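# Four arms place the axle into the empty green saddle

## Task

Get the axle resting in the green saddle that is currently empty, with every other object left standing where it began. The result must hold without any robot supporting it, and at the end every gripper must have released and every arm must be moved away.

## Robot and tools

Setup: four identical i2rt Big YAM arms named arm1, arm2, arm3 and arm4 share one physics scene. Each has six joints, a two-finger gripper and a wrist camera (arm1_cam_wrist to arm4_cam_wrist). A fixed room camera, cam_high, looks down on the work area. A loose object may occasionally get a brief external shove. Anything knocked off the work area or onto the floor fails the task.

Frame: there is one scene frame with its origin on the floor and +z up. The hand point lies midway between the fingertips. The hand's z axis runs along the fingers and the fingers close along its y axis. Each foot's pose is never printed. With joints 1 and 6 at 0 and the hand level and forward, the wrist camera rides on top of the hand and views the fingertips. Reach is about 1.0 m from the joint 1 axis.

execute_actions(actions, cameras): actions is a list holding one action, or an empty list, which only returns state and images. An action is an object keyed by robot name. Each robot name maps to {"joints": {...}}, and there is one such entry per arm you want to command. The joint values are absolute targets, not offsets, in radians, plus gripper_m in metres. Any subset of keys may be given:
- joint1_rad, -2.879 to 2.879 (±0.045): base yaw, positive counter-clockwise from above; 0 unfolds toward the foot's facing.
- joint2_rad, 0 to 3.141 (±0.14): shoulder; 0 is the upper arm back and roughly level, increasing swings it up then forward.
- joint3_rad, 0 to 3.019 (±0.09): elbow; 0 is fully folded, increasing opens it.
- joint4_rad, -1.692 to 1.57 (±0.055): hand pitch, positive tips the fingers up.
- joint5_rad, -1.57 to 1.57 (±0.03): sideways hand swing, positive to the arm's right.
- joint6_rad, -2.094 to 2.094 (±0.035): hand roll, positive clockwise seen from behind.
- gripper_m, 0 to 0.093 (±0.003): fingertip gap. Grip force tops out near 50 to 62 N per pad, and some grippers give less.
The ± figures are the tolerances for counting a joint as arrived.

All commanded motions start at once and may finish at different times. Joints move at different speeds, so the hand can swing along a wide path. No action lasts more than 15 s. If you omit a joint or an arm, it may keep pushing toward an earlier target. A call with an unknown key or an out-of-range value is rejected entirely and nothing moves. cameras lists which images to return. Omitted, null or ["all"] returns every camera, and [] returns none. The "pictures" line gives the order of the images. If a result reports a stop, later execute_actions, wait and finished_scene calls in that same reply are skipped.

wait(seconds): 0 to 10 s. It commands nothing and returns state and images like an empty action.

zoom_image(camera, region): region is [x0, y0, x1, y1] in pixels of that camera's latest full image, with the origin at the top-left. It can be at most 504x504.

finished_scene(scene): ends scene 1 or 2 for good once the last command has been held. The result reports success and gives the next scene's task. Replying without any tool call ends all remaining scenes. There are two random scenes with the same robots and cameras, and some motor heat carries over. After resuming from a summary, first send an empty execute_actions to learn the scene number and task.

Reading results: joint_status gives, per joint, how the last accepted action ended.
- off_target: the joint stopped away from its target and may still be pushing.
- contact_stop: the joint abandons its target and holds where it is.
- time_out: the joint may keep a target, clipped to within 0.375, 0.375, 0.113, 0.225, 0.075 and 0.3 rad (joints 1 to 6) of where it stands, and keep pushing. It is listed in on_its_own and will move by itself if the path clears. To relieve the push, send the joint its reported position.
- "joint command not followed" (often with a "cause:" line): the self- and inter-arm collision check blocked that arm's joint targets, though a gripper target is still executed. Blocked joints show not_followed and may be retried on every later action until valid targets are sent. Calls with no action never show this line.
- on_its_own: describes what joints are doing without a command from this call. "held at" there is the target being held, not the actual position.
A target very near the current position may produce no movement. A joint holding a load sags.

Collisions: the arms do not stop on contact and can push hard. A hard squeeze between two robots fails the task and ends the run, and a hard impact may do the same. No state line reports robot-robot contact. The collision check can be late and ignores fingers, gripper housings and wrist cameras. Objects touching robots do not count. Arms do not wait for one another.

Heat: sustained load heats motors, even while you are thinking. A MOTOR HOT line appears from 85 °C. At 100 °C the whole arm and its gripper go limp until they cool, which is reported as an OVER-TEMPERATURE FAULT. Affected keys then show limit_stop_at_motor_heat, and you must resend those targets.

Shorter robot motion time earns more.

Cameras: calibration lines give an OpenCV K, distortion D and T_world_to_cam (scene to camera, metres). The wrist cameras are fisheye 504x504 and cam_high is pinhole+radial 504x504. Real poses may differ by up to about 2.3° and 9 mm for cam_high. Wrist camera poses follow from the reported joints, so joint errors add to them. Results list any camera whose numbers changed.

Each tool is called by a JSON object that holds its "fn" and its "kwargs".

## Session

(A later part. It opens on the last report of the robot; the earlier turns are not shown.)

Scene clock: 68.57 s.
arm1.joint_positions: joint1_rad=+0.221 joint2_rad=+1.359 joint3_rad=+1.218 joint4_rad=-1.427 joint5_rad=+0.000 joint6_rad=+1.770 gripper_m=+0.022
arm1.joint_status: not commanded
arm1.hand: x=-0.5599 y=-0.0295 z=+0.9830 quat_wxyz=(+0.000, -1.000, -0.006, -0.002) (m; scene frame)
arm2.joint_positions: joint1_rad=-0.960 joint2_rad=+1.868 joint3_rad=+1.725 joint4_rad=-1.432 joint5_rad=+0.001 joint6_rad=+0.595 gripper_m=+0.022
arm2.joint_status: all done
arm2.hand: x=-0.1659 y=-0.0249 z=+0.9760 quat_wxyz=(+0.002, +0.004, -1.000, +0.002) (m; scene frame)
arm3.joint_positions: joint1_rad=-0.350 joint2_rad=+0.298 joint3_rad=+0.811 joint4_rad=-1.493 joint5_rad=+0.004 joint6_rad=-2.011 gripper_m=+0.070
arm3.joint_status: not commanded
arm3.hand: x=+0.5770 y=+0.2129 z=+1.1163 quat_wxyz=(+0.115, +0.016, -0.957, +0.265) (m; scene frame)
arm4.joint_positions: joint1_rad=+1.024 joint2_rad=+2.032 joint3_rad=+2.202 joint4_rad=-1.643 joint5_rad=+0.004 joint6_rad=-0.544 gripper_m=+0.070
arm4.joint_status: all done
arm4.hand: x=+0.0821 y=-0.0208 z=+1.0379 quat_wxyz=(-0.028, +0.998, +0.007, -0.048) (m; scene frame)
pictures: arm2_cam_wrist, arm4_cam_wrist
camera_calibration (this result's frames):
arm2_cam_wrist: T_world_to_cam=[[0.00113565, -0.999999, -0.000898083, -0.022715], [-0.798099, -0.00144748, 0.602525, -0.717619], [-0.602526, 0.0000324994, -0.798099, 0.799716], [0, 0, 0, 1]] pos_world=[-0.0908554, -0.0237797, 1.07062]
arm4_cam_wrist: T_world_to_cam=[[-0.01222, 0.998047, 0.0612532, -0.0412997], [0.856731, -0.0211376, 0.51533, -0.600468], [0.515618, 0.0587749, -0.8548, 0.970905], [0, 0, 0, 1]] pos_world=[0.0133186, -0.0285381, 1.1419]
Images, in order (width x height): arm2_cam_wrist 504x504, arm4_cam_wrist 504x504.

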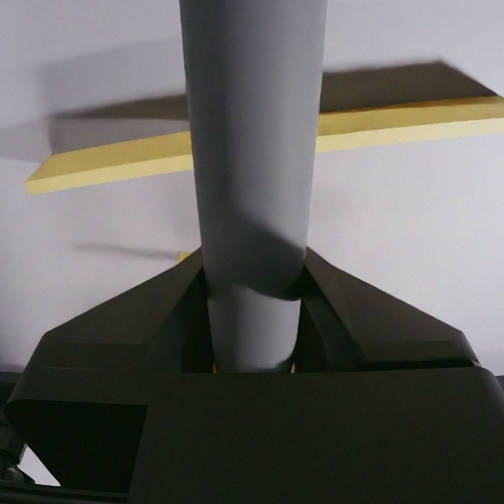

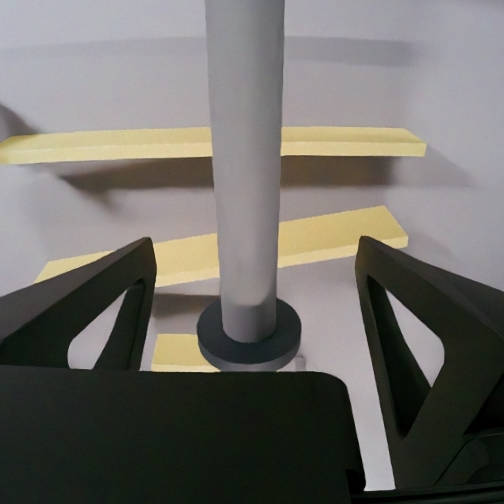

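{"fn": "execute_actions", "kwargs": {"actions": [{"arm4":{"joints":{"joint2_rad":1.6,"joint3_rad":2.1}},"arm1":{"joints":{"joint1_rad":-0.168,"joint2_rad":1.325,"joint3_rad":1.25,"joint4_rad":-1.417,"joint6_rad":1.385}},"arm2":{"joints":{"joint1_rad":-0.782,"joint2_rad":1.55,"joint3_rad":1.367,"joint4_rad":-1.343,"joint6_rad":0.77}}}], "cameras": []}}

{"fn": "execute_actions", "kwargs": {"actions": [{"arm4":{"joints":{"joint2_rad":1.1,"joint3_rad":1.6}},"arm1":{"joints":{"joint1_rad":-0.508,"joint2_rad":1.45,"joint3_rad":1.40,"joint4_rad":-1.42,"joint6_rad":1.045}},"arm2":{"joints":{"joint1_rad":-0.502,"joint2_rad":1.33,"joint3_rad":1.13,"joint4_rad":-1.33,"joint6_rad":1.05}}}], "cameras": ["cam_high","arm1_cam_wrist"]}}

Scene clock: 70.57 s.
arm1.joint_positions: joint1_rad=-0.168 joint2_rad=+1.357 joint3_rad=+1.214 joint4_rad=-1.422 joint5_rad=+0.008 joint6_rad=+1.382 gripper_m=+0.022
arm1.joint_status: all done
arm1.hand: x=-0.7109 y=-0.0315 z=+0.9818 quat_wxyz=(-0.001, -1.000, -0.006, +0.003) (m; scene frame)
arm2.joint_positions: joint1_rad=-0.771 joint2_rad=+1.580 joint3_rad=+1.337 joint4_rad=-1.350 joint5_rad=+0.003 joint6_rad=+0.781 gripper_m=+0.022
arm2.joint_status: all done
arm2.hand: x=-0.3170 y=-0.0244 z=+0.9746 quat_wxyz=(+0.007, +0.005, -1.000, +0.009) (m; scene frame)
arm3.joint_positions: joint1_rad=-0.350 joint2_rad=+0.298 joint3_rad=+0.811 joint4_rad=-1.493 joint5_rad=+0.004 joint6_rad=-2.011 gripper_m=+0.070
arm3.joint_status: not commanded
arm3.hand: x=+0.5770 y=+0.2129 z=+1.1163 quat_wxyz=(+0.115, +0.016, -0.957, +0.265) (m; scene frame)
arm4.joint_positions: joint1_rad=+1.027 joint2_rad=+1.610 joint3_rad=+2.095 joint4_rad=-1.635 joint5_rad=-0.004 joint6_rad=-0.560 gripper_m=+0.070
arm4.joint_status: all done
arm4.hand: x=+0.1769 y=-0.0790 z=+1.2365 quat_wxyz=(-0.108, +0.976, +0.017, -0.186) (m; scene frame)
pictures: none
No camera images: the call's "cameras" was empty. Leave "cameras" out to get every camera's image.

Scene clock: 72.03 s.
arm1.joint_positions: joint1_rad=-0.506 joint2_rad=+1.472 joint3_rad=+1.329 joint4_rad=-1.421 joint5_rad=+0.003 joint6_rad=+1.053 gripper_m=+0.022
arm1.joint_status: all done
arm1.hand: x=-0.8546 y=-0.0257 z=+0.9805 quat_wxyz=(-0.001, -1.000, -0.001, +0.001) (m; scene frame)
arm2.joint_positions: joint1_rad=-0.488 joint2_rad=+1.355 joint3_rad=+1.102 joint4_rad=-1.327 joint5_rad=+0.001 joint6_rad=+1.070 gripper_m=+0.022
arm2.joint_status: all done
arm2.hand: x=-0.4607 y=-0.0208 z=+0.9774 quat_wxyz=(+0.002, +0.002, -1.000, +0.004) (m; scene frame)
arm3.joint_positions: joint1_rad=-0.350 joint2_rad=+0.298 joint3_rad=+0.811 joint4_rad=-1.493 joint5_rad=+0.004 joint6_rad=-2.011 gripper_m=+0.070
arm3.joint_status: not commanded
arm3.hand: x=+0.5770 y=+0.2129 z=+1.1163 quat_wxyz=(+0.115, +0.016, -0.957, +0.265) (m; scene frame)
arm4.joint_positions: joint1_rad=+1.027 joint2_rad=+1.102 joint3_rad=+1.601 joint4_rad=-1.639 joint5_rad=-0.004 joint6_rad=-0.560 gripper_m=+0.070
arm4.joint_status: all done
arm4.hand: x=+0.3444 y=-0.1763 z=+1.2329 quat_wxyz=(-0.111, +0.975, +0.016, -0.191) (m; scene frame)
pictures: arm1_cam_wrist, cam_high
camera_calibration (this result's frames):
arm1_cam_wrist: T_world_to_cam=[[-0.0074122, 0.999967, 0.00330531, 0.0139939], [0.802319, 0.0039742, 0.596882, 0.103375], [0.596849, 0.00707612, -0.802322, 1.41961], [0, 0, 0, 1]] pos_world=[-0.930129, -0.0244496, 1.07724]
Images, in order (width x height): arm1_cam_wrist 504x504, cam_high 504x504.

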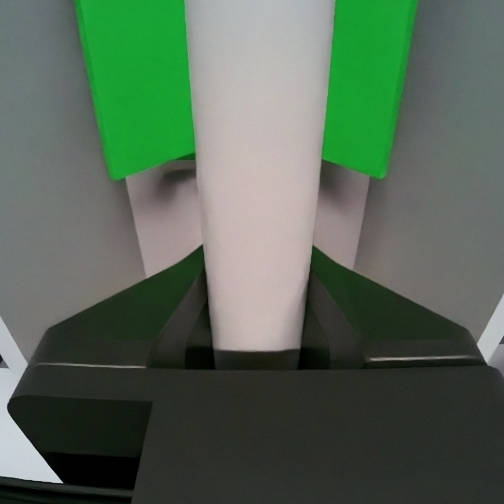

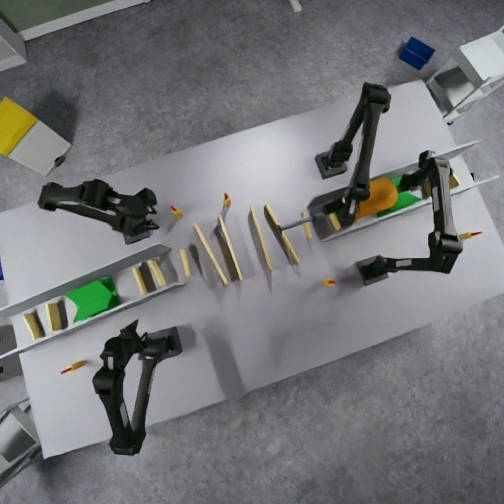

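{"fn": "execute_actions", "kwargs": {"actions": [{"arm1":{"joints":{"joint1_rad":-0.75,"joint2_rad":1.67,"joint3_rad":1.675,"joint4_rad":-1.462,"joint6_rad":0.797}},"arm2":{"joints":{"joint1_rad":-0.105,"joint2_rad":1.2,"joint3_rad":1.025,"joint4_rad":-1.344,"joint6_rad":1.45}}}], "cameras": []}}

{"fn": "execute_actions", "kwargs": {"actions": [{"arm1":{"joints":{"joint1_rad":-0.915,"joint2_rad":1.965,"joint3_rad":2.12,"joint4_rad":-1.6,"joint6_rad":0.635}},"arm2":{"joints":{"joint1_rad":0.333,"joint2_rad":1.25,"joint3_rad":1.10,"joint4_rad":-1.338,"joint6_rad":1.888}}}], "cameras": ["arm2_cam_wrist","arm1_cam_wrist"]}}

Scene clock: 73.37 s.
arm1.joint_positions: joint1_rad=-0.746 joint2_rad=+1.690 joint3_rad=+1.595 joint4_rad=-1.463 joint5_rad=-0.006 joint6_rad=+0.820 gripper_m=+0.022
arm1.joint_status: all done
arm1.hand: x=-0.9952 y=-0.0278 z=+0.9824 quat_wxyz=(-0.006, -1.000, +0.002, +0.000) (m; scene frame)
arm2.joint_positions: joint1_rad=-0.108 joint2_rad=+1.229 joint3_rad=+0.993 joint4_rad=-1.343 joint5_rad=-0.003 joint6_rad=+1.459 gripper_m=+0.022
arm2.joint_status: all done
arm2.hand: x=-0.6020 y=-0.0239 z=+0.9785 quat_wxyz=(+0.002, -0.002, -1.000, +0.004) (m; scene frame)
arm3.joint_positions: joint1_rad=-0.350 joint2_rad=+0.298 joint3_rad=+0.811 joint4_rad=-1.493 joint5_rad=+0.004 joint6_rad=-2.011 gripper_m=+0.070
arm3.joint_status: not commanded
arm3.hand: x=+0.5770 y=+0.2129 z=+1.1163 quat_wxyz=(+0.115, +0.016, -0.957, +0.265) (m; scene frame)
arm4.joint_positions: joint1_rad=+1.027 joint2_rad=+1.102 joint3_rad=+1.601 joint4_rad=-1.639 joint5_rad=-0.004 joint6_rad=-0.560 gripper_m=+0.070
arm4.joint_status: not commanded
arm4.hand: x=+0.3444 y=-0.1763 z=+1.2329 quat_wxyz=(-0.111, +0.975, +0.016, -0.191) (m; scene frame)
pictures: none
No camera images: the call's "cameras" was empty. Leave "cameras" out to get every camera's image.

Scene clock: 74.60 s.
arm1.joint_positions: joint1_rad=-0.911 joint2_rad=+1.998 joint3_rad=+2.038 joint4_rad=-1.597 joint5_rad=-0.005 joint6_rad=+0.653 gripper_m=+0.022
arm1.joint_status: all done
arm1.hand: x=-1.1384 y=-0.0297 z=+0.9823 quat_wxyz=(-0.005, -1.000, +0.001, +0.002) (m; scene frame)
arm2.joint_positions: joint1_rad=+0.322 joint2_rad=+1.281 joint3_rad=+1.022 joint4_rad=-1.333 joint5_rad=-0.011 joint6_rad=+1.888 gripper_m=+0.022
arm2.joint_status: all done
arm2.hand: x=-0.7471 y=-0.0245 z=+0.9729 quat_wxyz=(+0.002, -0.002, -1.000, +0.012) (m; scene frame)
arm3.joint_positions: joint1_rad=-0.350 joint2_rad=+0.298 joint3_rad=+0.811 joint4_rad=-1.493 joint5_rad=+0.004 joint6_rad=-2.011 gripper_m=+0.070
arm3.joint_status: not commanded
arm3.hand: x=+0.5770 y=+0.2129 z=+1.1163 quat_wxyz=(+0.115, +0.016, -0.957, +0.265) (m; scene frame)
arm4.joint_positions: joint1_rad=+1.027 joint2_rad=+1.102 joint3_rad=+1.601 joint4_rad=-1.639 joint5_rad=-0.004 joint6_rad=-0.560 gripper_m=+0.070
arm4.joint_status: not commanded
arm4.hand: x=+0.3444 y=-0.1763 z=+1.2329 quat_wxyz=(-0.111, +0.975, +0.016, -0.191) (m; scene frame)
pictures: arm1_cam_wrist, arm2_cam_wrist
camera_calibration (this result's frames):
arm1_cam_wrist: T_world_to_cam=[[-0.00288451, 0.999985, -0.00459757, 0.0287187], [0.803459, 0.00505477, 0.595339, 0.332889], [0.595353, -0.00197669, -0.803462, 1.58961], [0, 0, 0, 1]] pos_world=[-1.21376, -0.0272588, 1.07914]
arm2_cam_wrist: T_world_to_cam=[[-0.00923703, -0.999749, 0.0204175, -0.0501584], [-0.797178, 0.0196889, 0.603424, -1.17928], [-0.603674, -0.0107025, -0.797159, 0.445109], [0, 0, 0, 1]] pos_world=[-0.671859, -0.0221632, 1.06745]
Images, in order (width x height): arm1_cam_wrist 504x504, arm2_cam_wrist 504x504.

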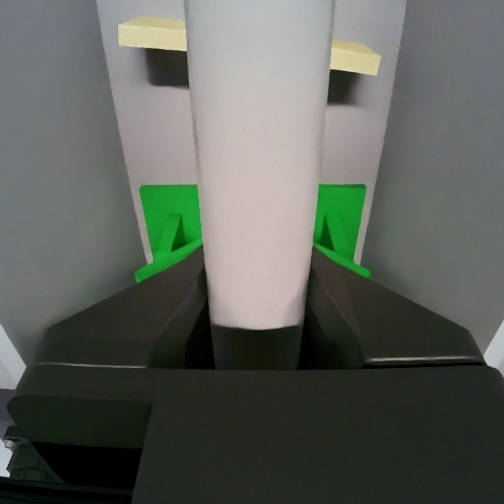

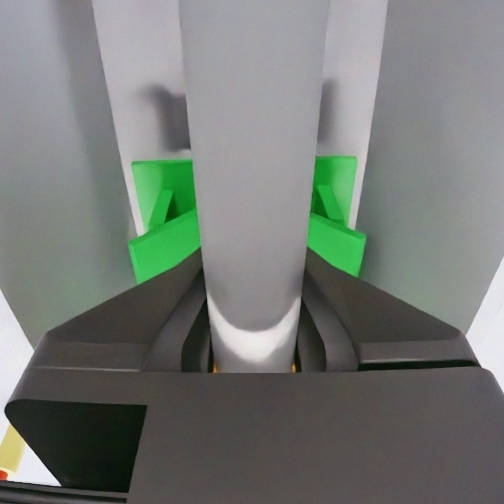

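{"fn": "execute_actions", "kwargs": {"actions": [{"arm1":{"joints":{"joint1_rad":-0.9,"joint2_rad":1.995,"joint3_rad":1.828,"joint4_rad":-1.355}},"arm2":{"joints":{"joint1_rad":0.308,"joint2_rad":1.36,"joint3_rad":0.875,"joint4_rad":-1.04,"joint6_rad":1.875}}}], "cameras": ["arm2_cam_wrist","arm1_cam_wrist"]}}

Scene clock: 76.07 s.
arm1.joint_positions: joint1_rad=-0.907 joint2_rad=+2.034 joint3_rad=+1.808 joint4_rad=-1.357 joint5_rad=-0.007 joint6_rad=+0.658 gripper_m=+0.022
arm1.joint_status: all done
arm1.hand: x=-1.1328 y=-0.0289 z=+0.8730 quat_wxyz=(+0.002, -1.000, +0.002, -0.009) (m; scene frame)
arm2.joint_positions: joint1_rad=+0.311 joint2_rad=+1.387 joint3_rad=+0.846 joint4_rad=-1.050 joint5_rad=+0.013 joint6_rad=+1.881 gripper_m=+0.022
arm2.joint_status: all done
arm2.hand: x=-0.7392 y=-0.0228 z=+0.8766 quat_wxyz=(-0.009, -0.004, -1.000, +0.008) (m; scene frame)
arm3.joint_positions: joint1_rad=-0.350 joint2_rad=+0.298 joint3_rad=+0.811 joint4_rad=-1.493 joint5_rad=+0.004 joint6_rad=-2.011 gripper_m=+0.070
arm3.joint_status: not commanded
arm3.hand: x=+0.5770 y=+0.2129 z=+1.1163 quat_wxyz=(+0.115, +0.016, -0.957, +0.265) (m; scene frame)
arm4.joint_positions: joint1_rad=+1.027 joint2_rad=+1.102 joint3_rad=+1.601 joint4_rad=-1.639 joint5_rad=-0.004 joint6_rad=-0.560 gripper_m=+0.070
arm4.joint_status: not commanded
arm4.hand: x=+0.3444 y=-0.1763 z=+1.2329 quat_wxyz=(-0.111, +0.975, +0.016, -0.191) (m; scene frame)
pictures: arm1_cam_wrist, arm2_cam_wrist
camera_calibration (this result's frames):
arm1_cam_wrist: T_world_to_cam=[[-0.00180353, 0.999941, 0.0106696, 0.0153351], [0.790204, -0.00511369, 0.612823, 0.362834], [0.612842, 0.00953637, -0.790148, 1.50692], [0, 0, 0, 1]] pos_world=[-1.21019, -0.0278494, 0.968176]
arm2_cam_wrist: T_world_to_cam=[[-0.0140391, -0.999837, 0.0113486, -0.0419375], [-0.810571, 0.0180257, 0.585364, -1.10902], [-0.585473, -0.000980819, -0.810692, 0.398635], [0, 0, 0, 1]] pos_world=[-0.666138, -0.0215489, 0.972826]
Images, in order (width x height): arm1_cam_wrist 504x504, arm2_cam_wrist 504x504.

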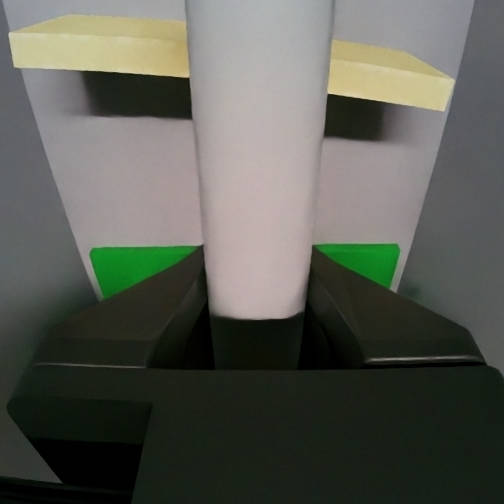

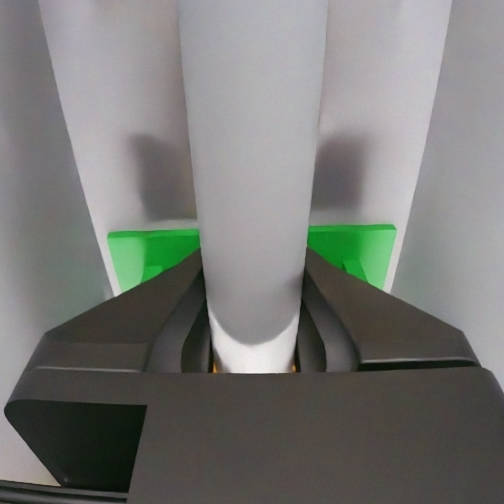

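{"fn": "execute_actions", "kwargs": {"actions": [{"arm1":{"joints":{"joint1_rad":-0.885,"joint2_rad":2.02,"joint3_rad":1.815}},"arm2":{"joints":{"joint2_rad":1.385,"joint3_rad":0.835,"joint4_rad":-1.01}}}], "cameras": []}}

{"fn": "execute_actions", "kwargs": {"actions": [{"arm1":{"joints":{"gripper_m":0.07}},"arm2":{"joints":{"gripper_m":0.07}}}], "cameras": ["arm2_cam_wrist","arm1_cam_wrist"]}}

Scene clock: 76.83 s.
arm1.joint_positions: joint1_rad=-0.900 joint2_rad=+2.034 joint3_rad=+1.806 joint4_rad=-1.348 joint5_rad=+0.000 joint6_rad=+0.662 gripper_m=+0.022
arm1.joint_status: all done
arm1.hand: x=-1.1322 y=-0.0318 z=+0.8721 quat_wxyz=(+0.003, -1.000, +0.001, -0.004) (m; scene frame)
arm2.joint_positions: joint1_rad=+0.310 joint2_rad=+1.389 joint3_rad=+0.821 joint4_rad=-1.019 joint5_rad=+0.010 joint6_rad=+1.881 gripper_m=+0.022
arm2.joint_status: all done
arm2.hand: x=-0.7384 y=-0.0265 z=+0.8675 quat_wxyz=(-0.007, -0.004, -1.000, +0.007) (m; scene frame)
arm3.joint_positions: joint1_rad=-0.350 joint2_rad=+0.298 joint3_rad=+0.811 joint4_rad=-1.493 joint5_rad=+0.004 joint6_rad=-2.011 gripper_m=+0.070
arm3.joint_status: not commanded
arm3.hand: x=+0.5770 y=+0.2129 z=+1.1163 quat_wxyz=(+0.115, +0.016, -0.957, +0.265) (m; scene frame)
arm4.joint_positions: joint1_rad=+1.027 joint2_rad=+1.102 joint3_rad=+1.601 joint4_rad=-1.639 joint5_rad=-0.004 joint6_rad=-0.560 gripper_m=+0.070
arm4.joint_status: not commanded
arm4.hand: x=+0.3444 y=-0.1763 z=+1.2329 quat_wxyz=(-0.111, +0.975, +0.016, -0.191) (m; scene frame)
pictures: none
No camera images: the call's "cameras" was empty. Leave "cameras" out to get every camera's image.

Scene clock: 77.60 s.
arm1.joint_positions: joint1_rad=-0.891 joint2_rad=+2.033 joint3_rad=+1.806 joint4_rad=-1.348 joint5_rad=+0.000 joint6_rad=+0.650 gripper_m=+0.070
arm1.joint_status: all done
arm1.hand: x=-1.1284 y=-0.0367 z=+0.8731 quat_wxyz=(+0.003, -1.000, -0.010, -0.003) (m; scene frame)
arm2.joint_positions: joint1_rad=+0.310 joint2_rad=+1.389 joint3_rad=+0.821 joint4_rad=-1.018 joint5_rad=+0.004 joint6_rad=+1.881 gripper_m=+0.070
arm2.joint_status: all done
arm2.hand: x=-0.7395 y=-0.0266 z=+0.8678 quat_wxyz=(-0.004, -0.004, -1.000, +0.007) (m; scene frame)
arm3.joint_positions: joint1_rad=-0.350 joint2_rad=+0.298 joint3_rad=+0.811 joint4_rad=-1.493 joint5_rad=+0.004 joint6_rad=-2.011 gripper_m=+0.070
arm3.joint_status: not commanded
arm3.hand: x=+0.5770 y=+0.2129 z=+1.1163 quat_wxyz=(+0.115, +0.016, -0.957, +0.265) (m; scene frame)
arm4.joint_positions: joint1_rad=+1.027 joint2_rad=+1.102 joint3_rad=+1.601 joint4_rad=-1.639 joint5_rad=-0.004 joint6_rad=-0.560 gripper_m=+0.070
arm4.joint_status: not commanded
arm4.hand: x=+0.3444 y=-0.1763 z=+1.2329 quat_wxyz=(-0.111, +0.975, +0.016, -0.191) (m; scene frame)
pictures: arm1_cam_wrist, arm2_cam_wrist
camera_calibration (this result's frames):
arm1_cam_wrist: T_world_to_cam=[[-0.0254207, 0.999618, 0.0108486, -0.00361932], [0.796327, 0.0136881, 0.604712, 0.374043], [0.604332, 0.0240112, -0.796371, 1.50075], [0, 0, 0, 1]] pos_world=[-1.2049, -0.0375368, 0.969003]
arm2_cam_wrist: T_world_to_cam=[[-0.0140976, -0.99986, 0.00900634, -0.0436521], [-0.804691, 0.0166914, 0.593459, -1.10671], [-0.593526, 0.00111901, -0.804814, 0.380319], [0, 0, 0, 1]] pos_world=[-0.665448, -0.025599, 0.963267]
Images, in order (width x height): arm1_cam_wrist 504x504, arm2_cam_wrist 504x504.

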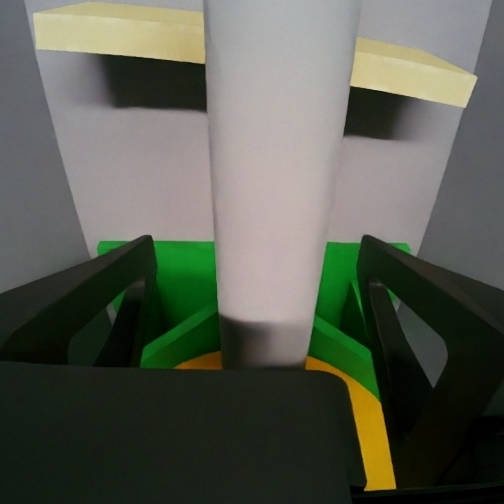

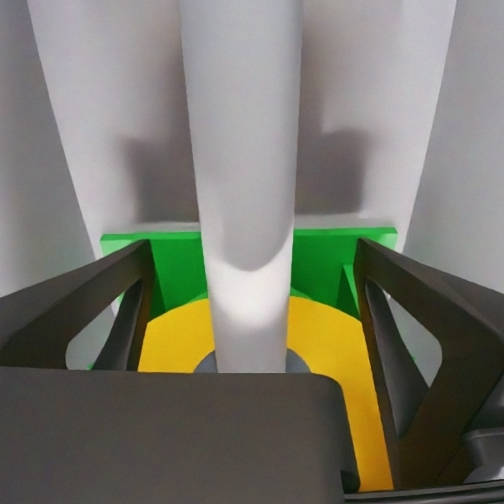

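{"fn": "execute_actions", "kwargs": {"actions": [{"arm1":{"joints":{"joint1_rad":-0.915,"joint2_rad":1.97,"joint3_rad":2.10,"joint4_rad":-1.62}},"arm2":{"joints":{"joint2_rad":1.26,"joint3_rad":1.16,"joint4_rad":-1.43}}}], "cameras": ["arm2_cam_wrist","arm1_cam_wrist","cam_high"]}}

Scene clock: 79.17 s.
arm1.joint_positions: joint1_rad=-0.913 joint2_rad=+1.961 joint3_rad=+2.068 joint4_rad=-1.607 joint5_rad=+0.000 joint6_rad=+0.650 gripper_m=+0.070
arm1.joint_status: all done
arm1.hand: x=-1.1401 y=-0.0282 z=+1.0158 quat_wxyz=(-0.020, -0.999, +0.001, +0.026) (m; scene frame)
arm2.joint_positions: joint1_rad=+0.310 joint2_rad=+1.250 joint3_rad=+1.131 joint4_rad=-1.420 joint5_rad=+0.004 joint6_rad=+1.881 gripper_m=+0.070
arm2.joint_status: all done
arm2.hand: x=-0.7440 y=-0.0117 z=+1.0238 quat_wxyz=(+0.003, -0.004, -1.000, -0.015) (m; scene frame)
arm3.joint_positions: joint1_rad=-0.350 joint2_rad=+0.298 joint3_rad=+0.811 joint4_rad=-1.493 joint5_rad=+0.004 joint6_rad=-2.011 gripper_m=+0.070
arm3.joint_status: not commanded
arm3.hand: x=+0.5770 y=+0.2129 z=+1.1163 quat_wxyz=(+0.115, +0.016, -0.957, +0.265) (m; scene frame)
arm4.joint_positions: joint1_rad=+1.027 joint2_rad=+1.102 joint3_rad=+1.601 joint4_rad=-1.639 joint5_rad=-0.004 joint6_rad=-0.560 gripper_m=+0.070
arm4.joint_status: not commanded
arm4.hand: x=+0.3444 y=-0.1763 z=+1.2329 quat_wxyz=(-0.111, +0.975, +0.016, -0.191) (m; scene frame)
pictures: arm1_cam_wrist, arm2_cam_wrist, cam_high
camera_calibration (this result's frames):
arm1_cam_wrist: T_world_to_cam=[[-0.00436699, 0.999413, -0.0339913, 0.055608], [0.831065, 0.0225321, 0.555719, 0.386508], [0.556159, -0.0258221, -0.830675, 1.59973], [0, 0, 0, 1]] pos_world=[-1.21067, -0.0229758, 1.11595]
arm2_cam_wrist: T_world_to_cam=[[-0.0143037, -0.999307, -0.0343768, 0.0140298], [-0.796315, -0.00940767, 0.604809, -1.20894], [-0.604713, 0.0360258, -0.795628, 0.485831], [0, 0, 0, 1]] pos_world=[-0.668712, -0.0148557, 1.1182]
Images, in order (width x height): arm1_cam_wrist 504x504, arm2_cam_wrist 504x504, cam_high 504x504.

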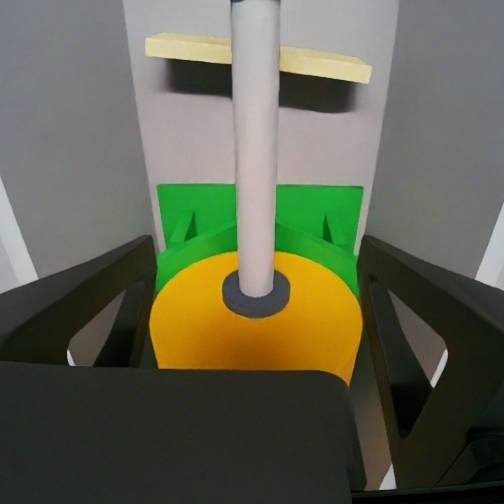

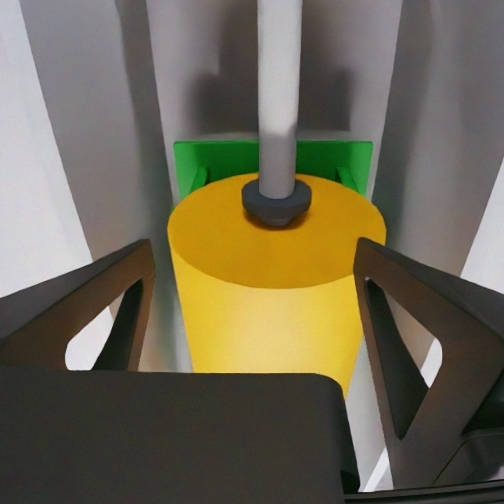

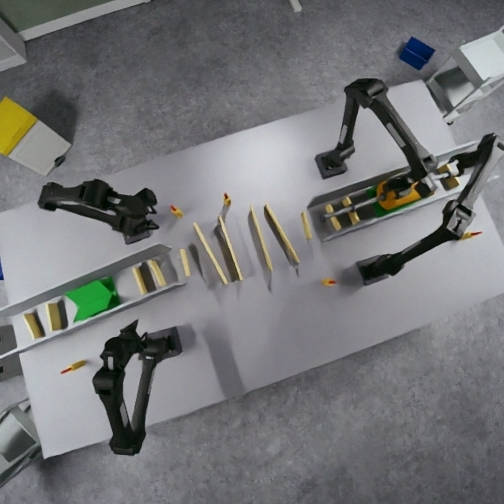

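{"fn": "execute_actions", "kwargs": {"actions": [{"arm1":{"joints":{"joint1_rad":-0.895,"joint2_rad":2.025,"joint3_rad":1.815,"joint4_rad":-1.337}},"arm2":{"joints":{"joint2_rad":1.385,"joint3_rad":0.81,"joint4_rad":-0.99}}}], "cameras": ["arm2_cam_wrist","arm1_cam_wrist"]}}

{"fn": "execute_actions", "kwargs": {"actions": [{"arm1":{"joints":{"gripper_m":0}},"arm2":{"joints":{"gripper_m":0}}}], "cameras": ["arm2_cam_wrist","arm1_cam_wrist"]}}

Scene clock: 80.80 s.
arm1.joint_positions: joint1_rad=-0.900 joint2_rad=+2.030 joint3_rad=+1.799 joint4_rad=-1.351 joint5_rad=+0.000 joint6_rad=+0.650 gripper_m=+0.070
arm1.joint_status: all done
arm1.hand: x=-1.1297 y=-0.0305 z=+0.8721 quat_wxyz=(+0.005, -1.000, -0.006, -0.006) (m; scene frame)
arm2.joint_positions: joint1_rad=+0.310 joint2_rad=+1.395 joint3_rad=+0.807 joint4_rad=-1.001 joint5_rad=+0.004 joint6_rad=+1.881 gripper_m=+0.070
arm2.joint_status: all done
arm2.hand: x=-0.7387 y=-0.0291 z=+0.8611 quat_wxyz=(-0.004, -0.004, -1.000, +0.009) (m; scene frame)
arm3.joint_positions: joint1_rad=-0.350 joint2_rad=+0.298 joint3_rad=+0.811 joint4_rad=-1.493 joint5_rad=+0.004 joint6_rad=-2.011 gripper_m=+0.070
arm3.joint_status: not commanded
arm3.hand: x=+0.5770 y=+0.2129 z=+1.1163 quat_wxyz=(+0.115, +0.016, -0.957, +0.265) (m; scene frame)
arm4.joint_positions: joint1_rad=+1.027 joint2_rad=+1.102 joint3_rad=+1.601 joint4_rad=-1.639 joint5_rad=-0.004 joint6_rad=-0.560 gripper_m=+0.070
arm4.joint_status: not commanded
arm4.hand: x=+0.3444 y=-0.1763 z=+1.2329 quat_wxyz=(-0.111, +0.975, +0.016, -0.191) (m; scene frame)
pictures: arm1_cam_wrist, arm2_cam_wrist
camera_calibration (this result's frames):
arm1_cam_wrist: T_world_to_cam=[[-0.017101, 0.999741, 0.014999, -0.00410989], [0.793137, 0.0044298, 0.609027, 0.367857], [0.608803, 0.0223113, -0.793007, 1.50268], [0, 0, 0, 1]] pos_world=[-1.20667, -0.0310474, 0.967665]
arm2_cam_wrist: T_world_to_cam=[[-0.0141098, -0.999819, 0.0127505, -0.0493917], [-0.805148, 0.018922, 0.592772, -1.10179], [-0.592906, -0.00190211, -0.80527, 0.376133], [0, 0, 0, 1]] pos_world=[-0.664791, -0.0278192, 0.956629]
Images, in order (width x height): arm1_cam_wrist 504x504, arm2_cam_wrist 504x504.

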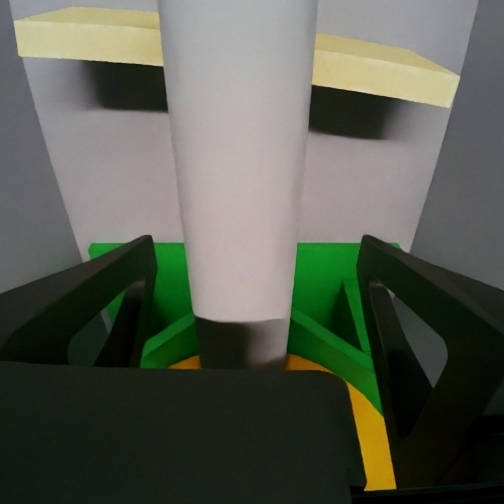

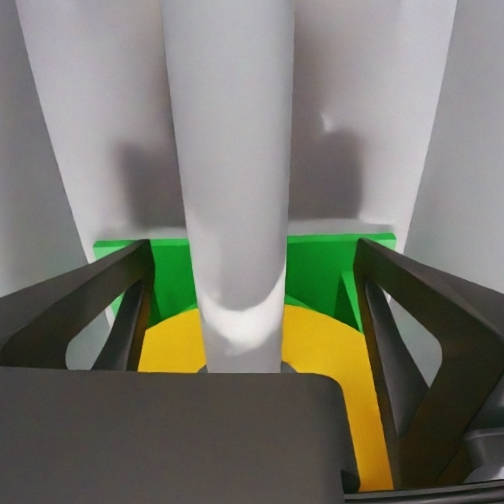

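Scene clock: 81.47 s.
arm1.joint_positions: joint1_rad=-0.897 joint2_rad=+2.030 joint3_rad=+1.799 joint4_rad=-1.341 joint5_rad=-0.007 joint6_rad=+0.655 gripper_m=+0.022
arm1.joint_status: gripper_m off_target (ended at +0.022, target +0.000)
arm1.hand: x=-1.1300 y=-0.0341 z=+0.8721 quat_wxyz=(-0.001, -1.000, -0.004, -0.004) (m; scene frame)
arm2.joint_positions: joint1_rad=+0.310 joint2_rad=+1.395 joint3_rad=+0.807 joint4_rad=-0.989 joint5_rad=+0.007 joint6_rad=+1.876 gripper_m=+0.023
arm2.joint_status: gripper_m off_target (ended at +0.023, target +0.000)
arm2.hand: x=-0.7390 y=-0.0258 z=+0.8614 quat_wxyz=(-0.004, -0.002, -1.000, +0.002) (m; scene frame)
arm3.joint_positions: joint1_rad=-0.350 joint2_rad=+0.298 joint3_rad=+0.811 joint4_rad=-1.493 joint5_rad=+0.004 joint6_rad=-2.011 gripper_m=+0.070
arm3.joint_status: not commanded
arm3.hand: x=+0.5770 y=+0.2129 z=+1.1163 quat_wxyz=(+0.115, +0.016, -0.957, +0.265) (m; scene frame)
arm4.joint_positions: joint1_rad=+1.027 joint2_rad=+1.102 joint3_rad=+1.601 joint4_rad=-1.639 joint5_rad=-0.004 joint6_rad=-0.560 gripper_m=+0.070
arm4.joint_status: not commanded
arm4.hand: x=+0.3444 y=-0.1763 z=+1.2329 quat_wxyz=(-0.111, +0.975, +0.016, -0.191) (m; scene frame)
pictures: arm1_cam_wrist, arm2_cam_wrist
camera_calibration (this result's frames):
arm1_cam_wrist: T_world_to_cam=[[-0.0135616, 0.999903, 0.00329002, 0.0137037], [0.795212, 0.00879057, 0.606268, 0.373011], [0.60618, 0.0108382, -0.795254, 1.50152], [0, 0, 0, 1]] pos_world=[-1.20663, -0.0332551, 0.9679]
arm2_cam_wrist: T_world_to_cam=[[-0.00911392, -0.999958, -0.000600099, -0.0308621], [-0.804838, 0.00697939, 0.593454, -1.10295], [-0.593425, 0.00589167, -0.804868, 0.3757], [0, 0, 0, 1]] pos_world=[-0.665025, -0.0253764, 0.956918]
Images, in order (width x height): arm1_cam_wrist 504x504, arm2_cam_wrist 504x504.

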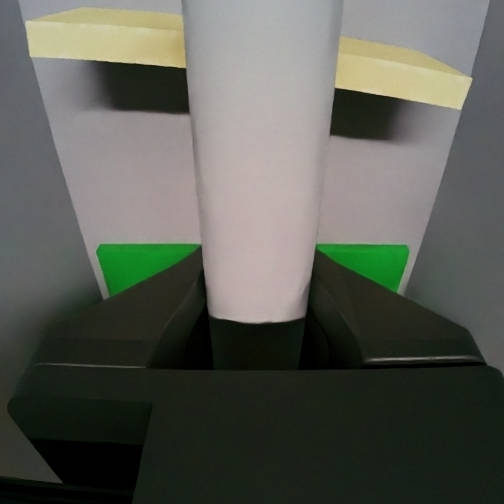

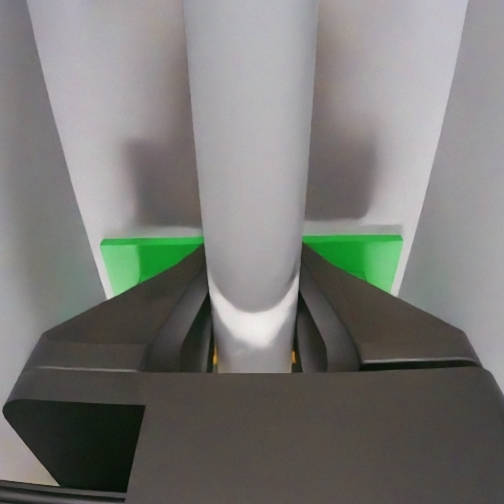

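{"fn": "execute_actions", "kwargs": {"actions": [{"arm1":{"joints":{"joint1_rad":-0.917,"joint2_rad":1.995,"joint3_rad":1.96,"joint4_rad":-1.42,"joint6_rad":0.635}},"arm2":{"joints":{"joint1_rad":0.362,"joint2_rad":1.34,"joint3_rad":0.927,"joint4_rad":-1.058,"joint6_rad":1.93}}}], "cameras": ["arm2_cam_wrist","arm1_cam_wrist"]}}

Scene clock: 82.80 s.
arm1.joint_positions: joint1_rad=-0.916 joint2_rad=+2.030 joint3_rad=+1.888 joint4_rad=-1.408 joint5_rad=+0.001 joint6_rad=+0.646 gripper_m=+0.022
arm1.joint_status: all done
arm1.hand: x=-1.1473 y=-0.0308 z=+0.9053 quat_wxyz=(-0.005, -1.000, +0.001, +0.007) (m; scene frame)
arm2.joint_positions: joint1_rad=+0.352 joint2_rad=+1.373 joint3_rad=+0.853 joint4_rad=-1.048 joint5_rad=-0.006 joint6_rad=+1.922 gripper_m=+0.023
arm2.joint_status: all done
arm2.hand: x=-0.7570 y=-0.0243 z=+0.8831 quat_wxyz=(+0.003, -0.004, -1.000, +0.000) (m; scene frame)
arm3.joint_positions: joint1_rad=-0.350 joint2_rad=+0.298 joint3_rad=+0.811 joint4_rad=-1.493 joint5_rad=+0.004 joint6_rad=-2.011 gripper_m=+0.070
arm3.joint_status: not commanded
arm3.hand: x=+0.5770 y=+0.2129 z=+1.1163 quat_wxyz=(+0.115, +0.016, -0.957, +0.265) (m; scene frame)
arm4.joint_positions: joint1_rad=+1.027 joint2_rad=+1.102 joint3_rad=+1.601 joint4_rad=-1.639 joint5_rad=-0.004 joint6_rad=-0.560 gripper_m=+0.070
arm4.joint_status: not commanded
arm4.hand: x=+0.3444 y=-0.1763 z=+1.2329 quat_wxyz=(-0.111, +0.975, +0.016, -0.191) (m; scene frame)
pictures: arm1_cam_wrist, arm2_cam_wrist
camera_calibration (this result's frames):
arm1_cam_wrist: T_world_to_cam=[[-0.00398161, 0.999987, -0.00330427, 0.0270747], [0.80856, 0.00516364, 0.588392, 0.398008], [0.588401, -0.000328956, -0.808569, 1.5297], [0, 0, 0, 1]] pos_world=[-1.22178, -0.0286263, 1.00277]
arm2_cam_wrist: T_world_to_cam=[[-0.0137574, -0.999897, -0.00397599, -0.0300437], [-0.795946, 0.0085443, 0.605307, -1.13403], [-0.605211, 0.0114921, -0.795982, 0.365874], [0, 0, 0, 1]] pos_world=[-0.681611, -0.0245558, 0.977547]
Images, in order (width x height): arm1_cam_wrist 504x504, arm2_cam_wrist 504x504.

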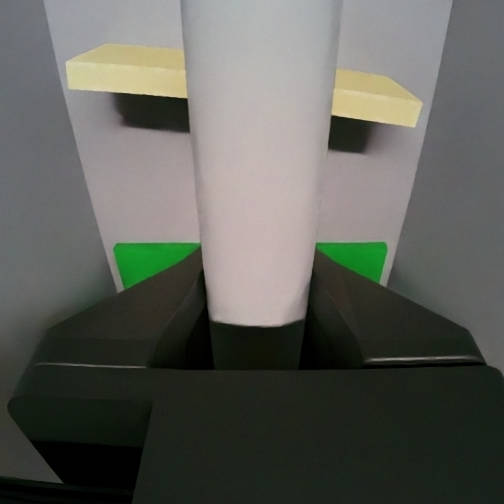

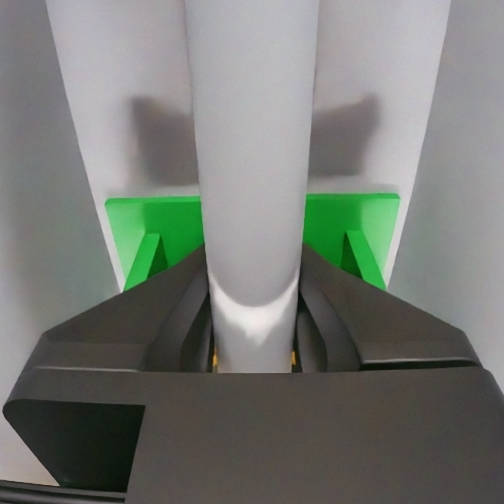

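{"fn": "execute_actions", "kwargs": {"actions": [{"arm1":{"joints":{"joint1_rad":-0.905,"joint2_rad":2.03,"joint3_rad":1.862,"joint4_rad":-1.36}},"arm2":{"joints":{"joint2_rad":1.39,"joint3_rad":0.835,"joint4_rad":-0.975}}}], "cameras": ["arm2_cam_wrist","arm1_cam_wrist"]}}

Scene clock: 83.77 s.
arm1.joint_positions: joint1_rad=-0.915 joint2_rad=+2.050 joint3_rad=+1.845 joint4_rad=-1.359 joint5_rad=+0.000 joint6_rad=+0.653 gripper_m=+0.022
arm1.joint_status: all done
arm1.hand: x=-1.1456 y=-0.0307 z=+0.8775 quat_wxyz=(-0.001, -1.000, +0.004, +0.001) (m; scene frame)
arm2.joint_positions: joint1_rad=+0.352 joint2_rad=+1.404 joint3_rad=+0.816 joint4_rad=-0.983 joint5_rad=+0.002 joint6_rad=+1.930 gripper_m=+0.023
arm2.joint_status: all done
arm2.hand: x=-0.7550 y=-0.0262 z=+0.8613 quat_wxyz=(-0.001, -0.008, -1.000, +0.000) (m; scene frame)
arm3.joint_positions: joint1_rad=-0.350 joint2_rad=+0.298 joint3_rad=+0.811 joint4_rad=-1.493 joint5_rad=+0.004 joint6_rad=-2.011 gripper_m=+0.070
arm3.joint_status: not commanded
arm3.hand: x=+0.5770 y=+0.2129 z=+1.1163 quat_wxyz=(+0.115, +0.016, -0.957, +0.265) (m; scene frame)
arm4.joint_positions: joint1_rad=+1.027 joint2_rad=+1.102 joint3_rad=+1.601 joint4_rad=-1.639 joint5_rad=-0.004 joint6_rad=-0.560 gripper_m=+0.070
arm4.joint_status: not commanded
arm4.hand: x=+0.3444 y=-0.1763 z=+1.2329 quat_wxyz=(-0.111, +0.975, +0.016, -0.191) (m; scene frame)
pictures: arm1_cam_wrist, arm2_cam_wrist
camera_calibration (this result's frames):
arm1_cam_wrist: T_world_to_cam=[[0.00210939, 0.999992, 0.00351192, 0.0278771], [0.801986, -0.00378951, 0.59733, 0.397358], [0.597339, 0.00155651, -0.801988, 1.51076], [0, 0, 0, 1]] pos_world=[-1.22117, -0.0287226, 0.974157]
arm2_cam_wrist: T_world_to_cam=[[-0.0213582, -0.999764, -0.00401751, -0.0377367], [-0.80051, 0.0146938, 0.59914, -1.11716], [-0.598939, 0.0160126, -0.800635, 0.358555], [0, 0, 0, 1]] pos_world=[-0.680348, -0.0270539, 0.956252]
Images, in order (width x height): arm1_cam_wrist 504x504, arm2_cam_wrist 504x504.

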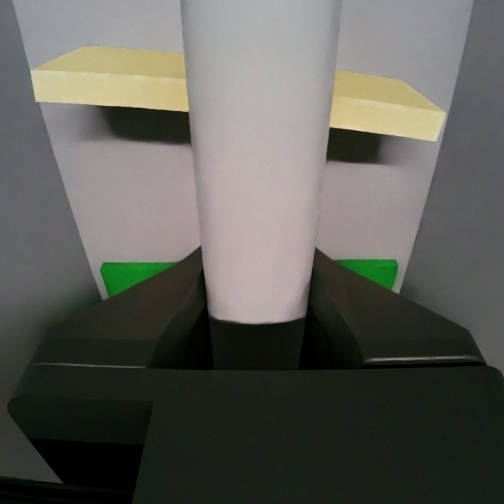

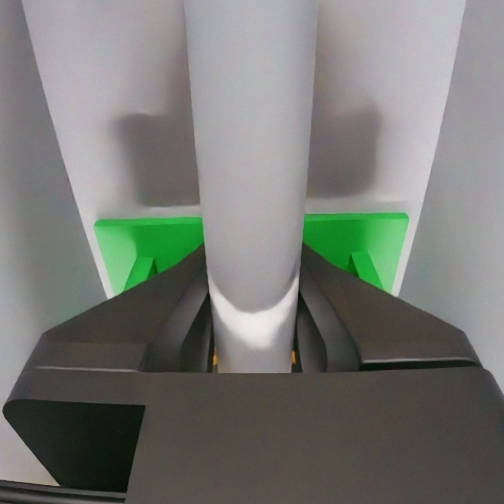

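{"fn": "execute_actions", "kwargs": {"actions": [{"arm1":{"joints":{"gripper_m":0.07,"joint2_rad":2.055,"joint3_rad":1.84}},"arm2":{"joints":{"gripper_m":0.07}}}], "cameras": []}}

{"fn": "execute_actions", "kwargs": {"actions": [{"arm1":{"joints":{"joint1_rad":-0.92,"joint2_rad":1.99,"joint3_rad":2.15,"joint4_rad":-1.66}},"arm2":{"joints":{"joint2_rad":1.26,"joint3_rad":1.16,"joint4_rad":-1.46}}}], "cameras": ["arm2_cam_wrist","arm1_cam_wrist"]}}

{"fn": "execute_actions", "kwargs": {"actions": [{"arm1":{"joints":{"joint2_rad":1.0,"joint3_rad":1.5}},"arm2":{"joints":{"joint2_rad":0.5,"joint3_rad":0.9,"joint4_rad":-1.6}}}], "cameras": ["cam_high"]}}

Scene clock: 84.80 s.
arm1.joint_positions: joint1_rad=-0.912 joint2_rad=+2.050 joint3_rad=+1.840 joint4_rad=-1.358 joint5_rad=-0.001 joint6_rad=+0.650 gripper_m=+0.070
arm1.joint_status: all done
arm1.hand: x=-1.1432 y=-0.0311 z=+0.8754 quat_wxyz=(+0.000, -1.000, +0.001, -0.001) (m; scene frame)
arm2.joint_positions: joint1_rad=+0.352 joint2_rad=+1.400 joint3_rad=+0.816 joint4_rad=-0.982 joint5_rad=+0.002 joint6_rad=+1.930 gripper_m=+0.070
arm2.joint_status: all done
arm2.hand: x=-0.7552 y=-0.0258 z=+0.8625 quat_wxyz=(+0.000, -0.008, -1.000, -0.002) (m; scene frame)
arm3.joint_positions: joint1_rad=-0.350 joint2_rad=+0.298 joint3_rad=+0.811 joint4_rad=-1.493 joint5_rad=+0.004 joint6_rad=-2.011 gripper_m=+0.070
arm3.joint_status: not commanded
arm3.hand: x=+0.5770 y=+0.2129 z=+1.1163 quat_wxyz=(+0.115, +0.016, -0.957, +0.265) (m; scene frame)
arm4.joint_positions: joint1_rad=+1.027 joint2_rad=+1.102 joint3_rad=+1.601 joint4_rad=-1.639 joint5_rad=-0.004 joint6_rad=-0.560 gripper_m=+0.070
arm4.joint_status: not commanded
arm4.hand: x=+0.3444 y=-0.1763 z=+1.2329 quat_wxyz=(-0.111, +0.975, +0.016, -0.191) (m; scene frame)
pictures: none
No camera images: the call's "cameras" was empty. Leave "cameras" out to get every camera's image.

Scene clock: 86.00 s.
arm1.joint_positions: joint1_rad=-0.912 joint2_rad=+1.979 joint3_rad=+2.120 joint4_rad=-1.647 joint5_rad=-0.001 joint6_rad=+0.650 gripper_m=+0.070
arm1.joint_status: all done
arm1.hand: x=-1.1419 y=-0.0301 z=+1.0248 quat_wxyz=(-0.019, -1.000, +0.001, +0.024) (m; scene frame)
arm2.joint_positions: joint1_rad=+0.352 joint2_rad=+1.249 joint3_rad=+1.132 joint4_rad=-1.450 joint5_rad=+0.002 joint6_rad=+1.930 gripper_m=+0.070
arm2.joint_status: all done
arm2.hand: x=-0.7560 y=-0.0232 z=+1.0244 quat_wxyz=(+0.000, -0.008, -1.000, -0.001) (m; scene frame)
arm3.joint_positions: joint1_rad=-0.350 joint2_rad=+0.298 joint3_rad=+0.811 joint4_rad=-1.493 joint5_rad=+0.004 joint6_rad=-2.011 gripper_m=+0.070
arm3.joint_status: not commanded
arm3.hand: x=+0.5770 y=+0.2129 z=+1.1163 quat_wxyz=(+0.115, +0.016, -0.957, +0.265) (m; scene frame)
arm4.joint_positions: joint1_rad=+1.027 joint2_rad=+1.102 joint3_rad=+1.601 joint4_rad=-1.639 joint5_rad=-0.004 joint6_rad=-0.560 gripper_m=+0.070
arm4.joint_status: not commanded
arm4.hand: x=+0.3444 y=-0.1763 z=+1.2329 quat_wxyz=(-0.111, +0.975, +0.016, -0.191) (m; scene frame)
pictures: arm1_cam_wrist, arm2_cam_wrist
camera_calibration (this result's frames):
arm1_cam_wrist: T_world_to_cam=[[-0.00462363, 0.999511, -0.0309385, 0.0543546], [0.828084, 0.021171, 0.560204, 0.375003], [0.560585, -0.0230295, -0.827776, 1.61042], [0, 0, 0, 1]] pos_world=[-1.21306, -0.0251801, 1.12467]
arm2_cam_wrist: T_world_to_cam=[[-0.0213671, -0.999746, -0.00722466, -0.030807], [-0.799816, 0.0127574, 0.600109, -1.2162], [-0.599864, 0.018601, -0.799885, 0.487109], [0, 0, 0, 1]] pos_world=[-0.681195, -0.0243443, 1.11926]
Images, in order (width x height): arm1_cam_wrist 504x504, arm2_cam_wrist 504x504.

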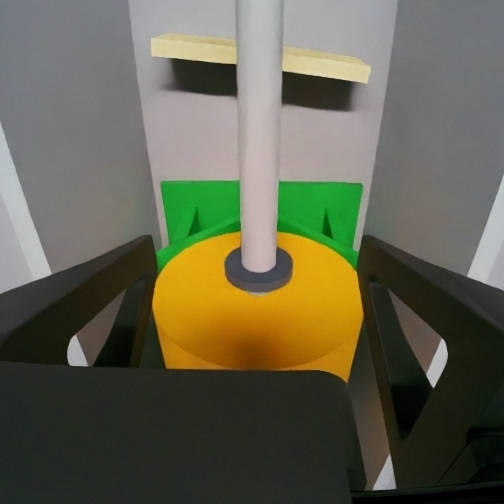

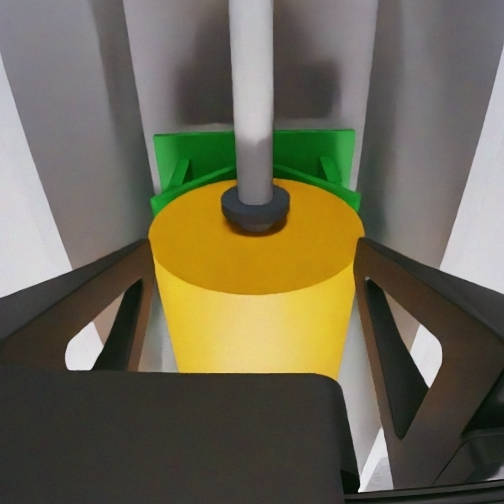

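Scene clock: 87.67 s.
arm1.joint_positions: joint1_rad=-0.912 joint2_rad=+0.989 joint3_rad=+1.499 joint4_rad=-1.650 joint5_rad=-0.001 joint6_rad=+0.649 gripper_m=+0.070
arm1.joint_status: all done
arm1.hand: x=-0.8860 y=+0.1639 z=+1.2138 quat_wxyz=(-0.128, -0.977, +0.000, +0.168) (m; scene frame)
arm2.joint_positions: joint1_rad=+0.352 joint2_rad=+0.499 joint3_rad=+0.903 joint4_rad=-1.592 joint5_rad=+0.002 joint6_rad=+1.930 gripper_m=+0.070
arm2.joint_status: all done
arm2.hand: x=-0.6947 y=-0.1944 z=+1.0971 quat_wxyz=(+0.065, -0.008, -0.982, -0.178) (m; scene frame)
arm3.joint_positions: joint1_rad=-0.350 joint2_rad=+0.298 joint3_rad=+0.811 joint4_rad=-1.493 joint5_rad=+0.004 joint6_rad=-2.011 gripper_m=+0.070
arm3.joint_status: not commanded
arm3.hand: x=+0.5770 y=+0.2129 z=+1.1163 quat_wxyz=(+0.115, +0.016, -0.957, +0.265) (m; scene frame)
arm4.joint_positions: joint1_rad=+1.027 joint2_rad=+1.102 joint3_rad=+1.601 joint4_rad=-1.639 joint5_rad=-0.004 joint6_rad=-0.560 gripper_m=+0.070
arm4.joint_status: not commanded
arm4.hand: x=+0.3444 y=-0.1763 z=+1.2329 quat_wxyz=(-0.111, +0.975, +0.016, -0.191) (m; scene frame)
pictures: cam_high
Images, in order (width x height): cam_high 504x504.

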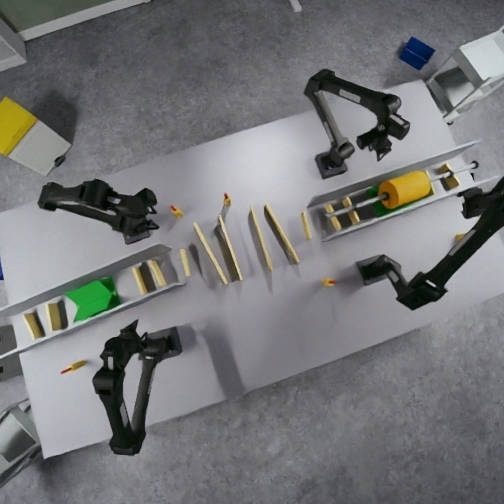

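{"fn": "finished_scene", "kwargs": {"scene": 1}}

The scene is finished: the task was done.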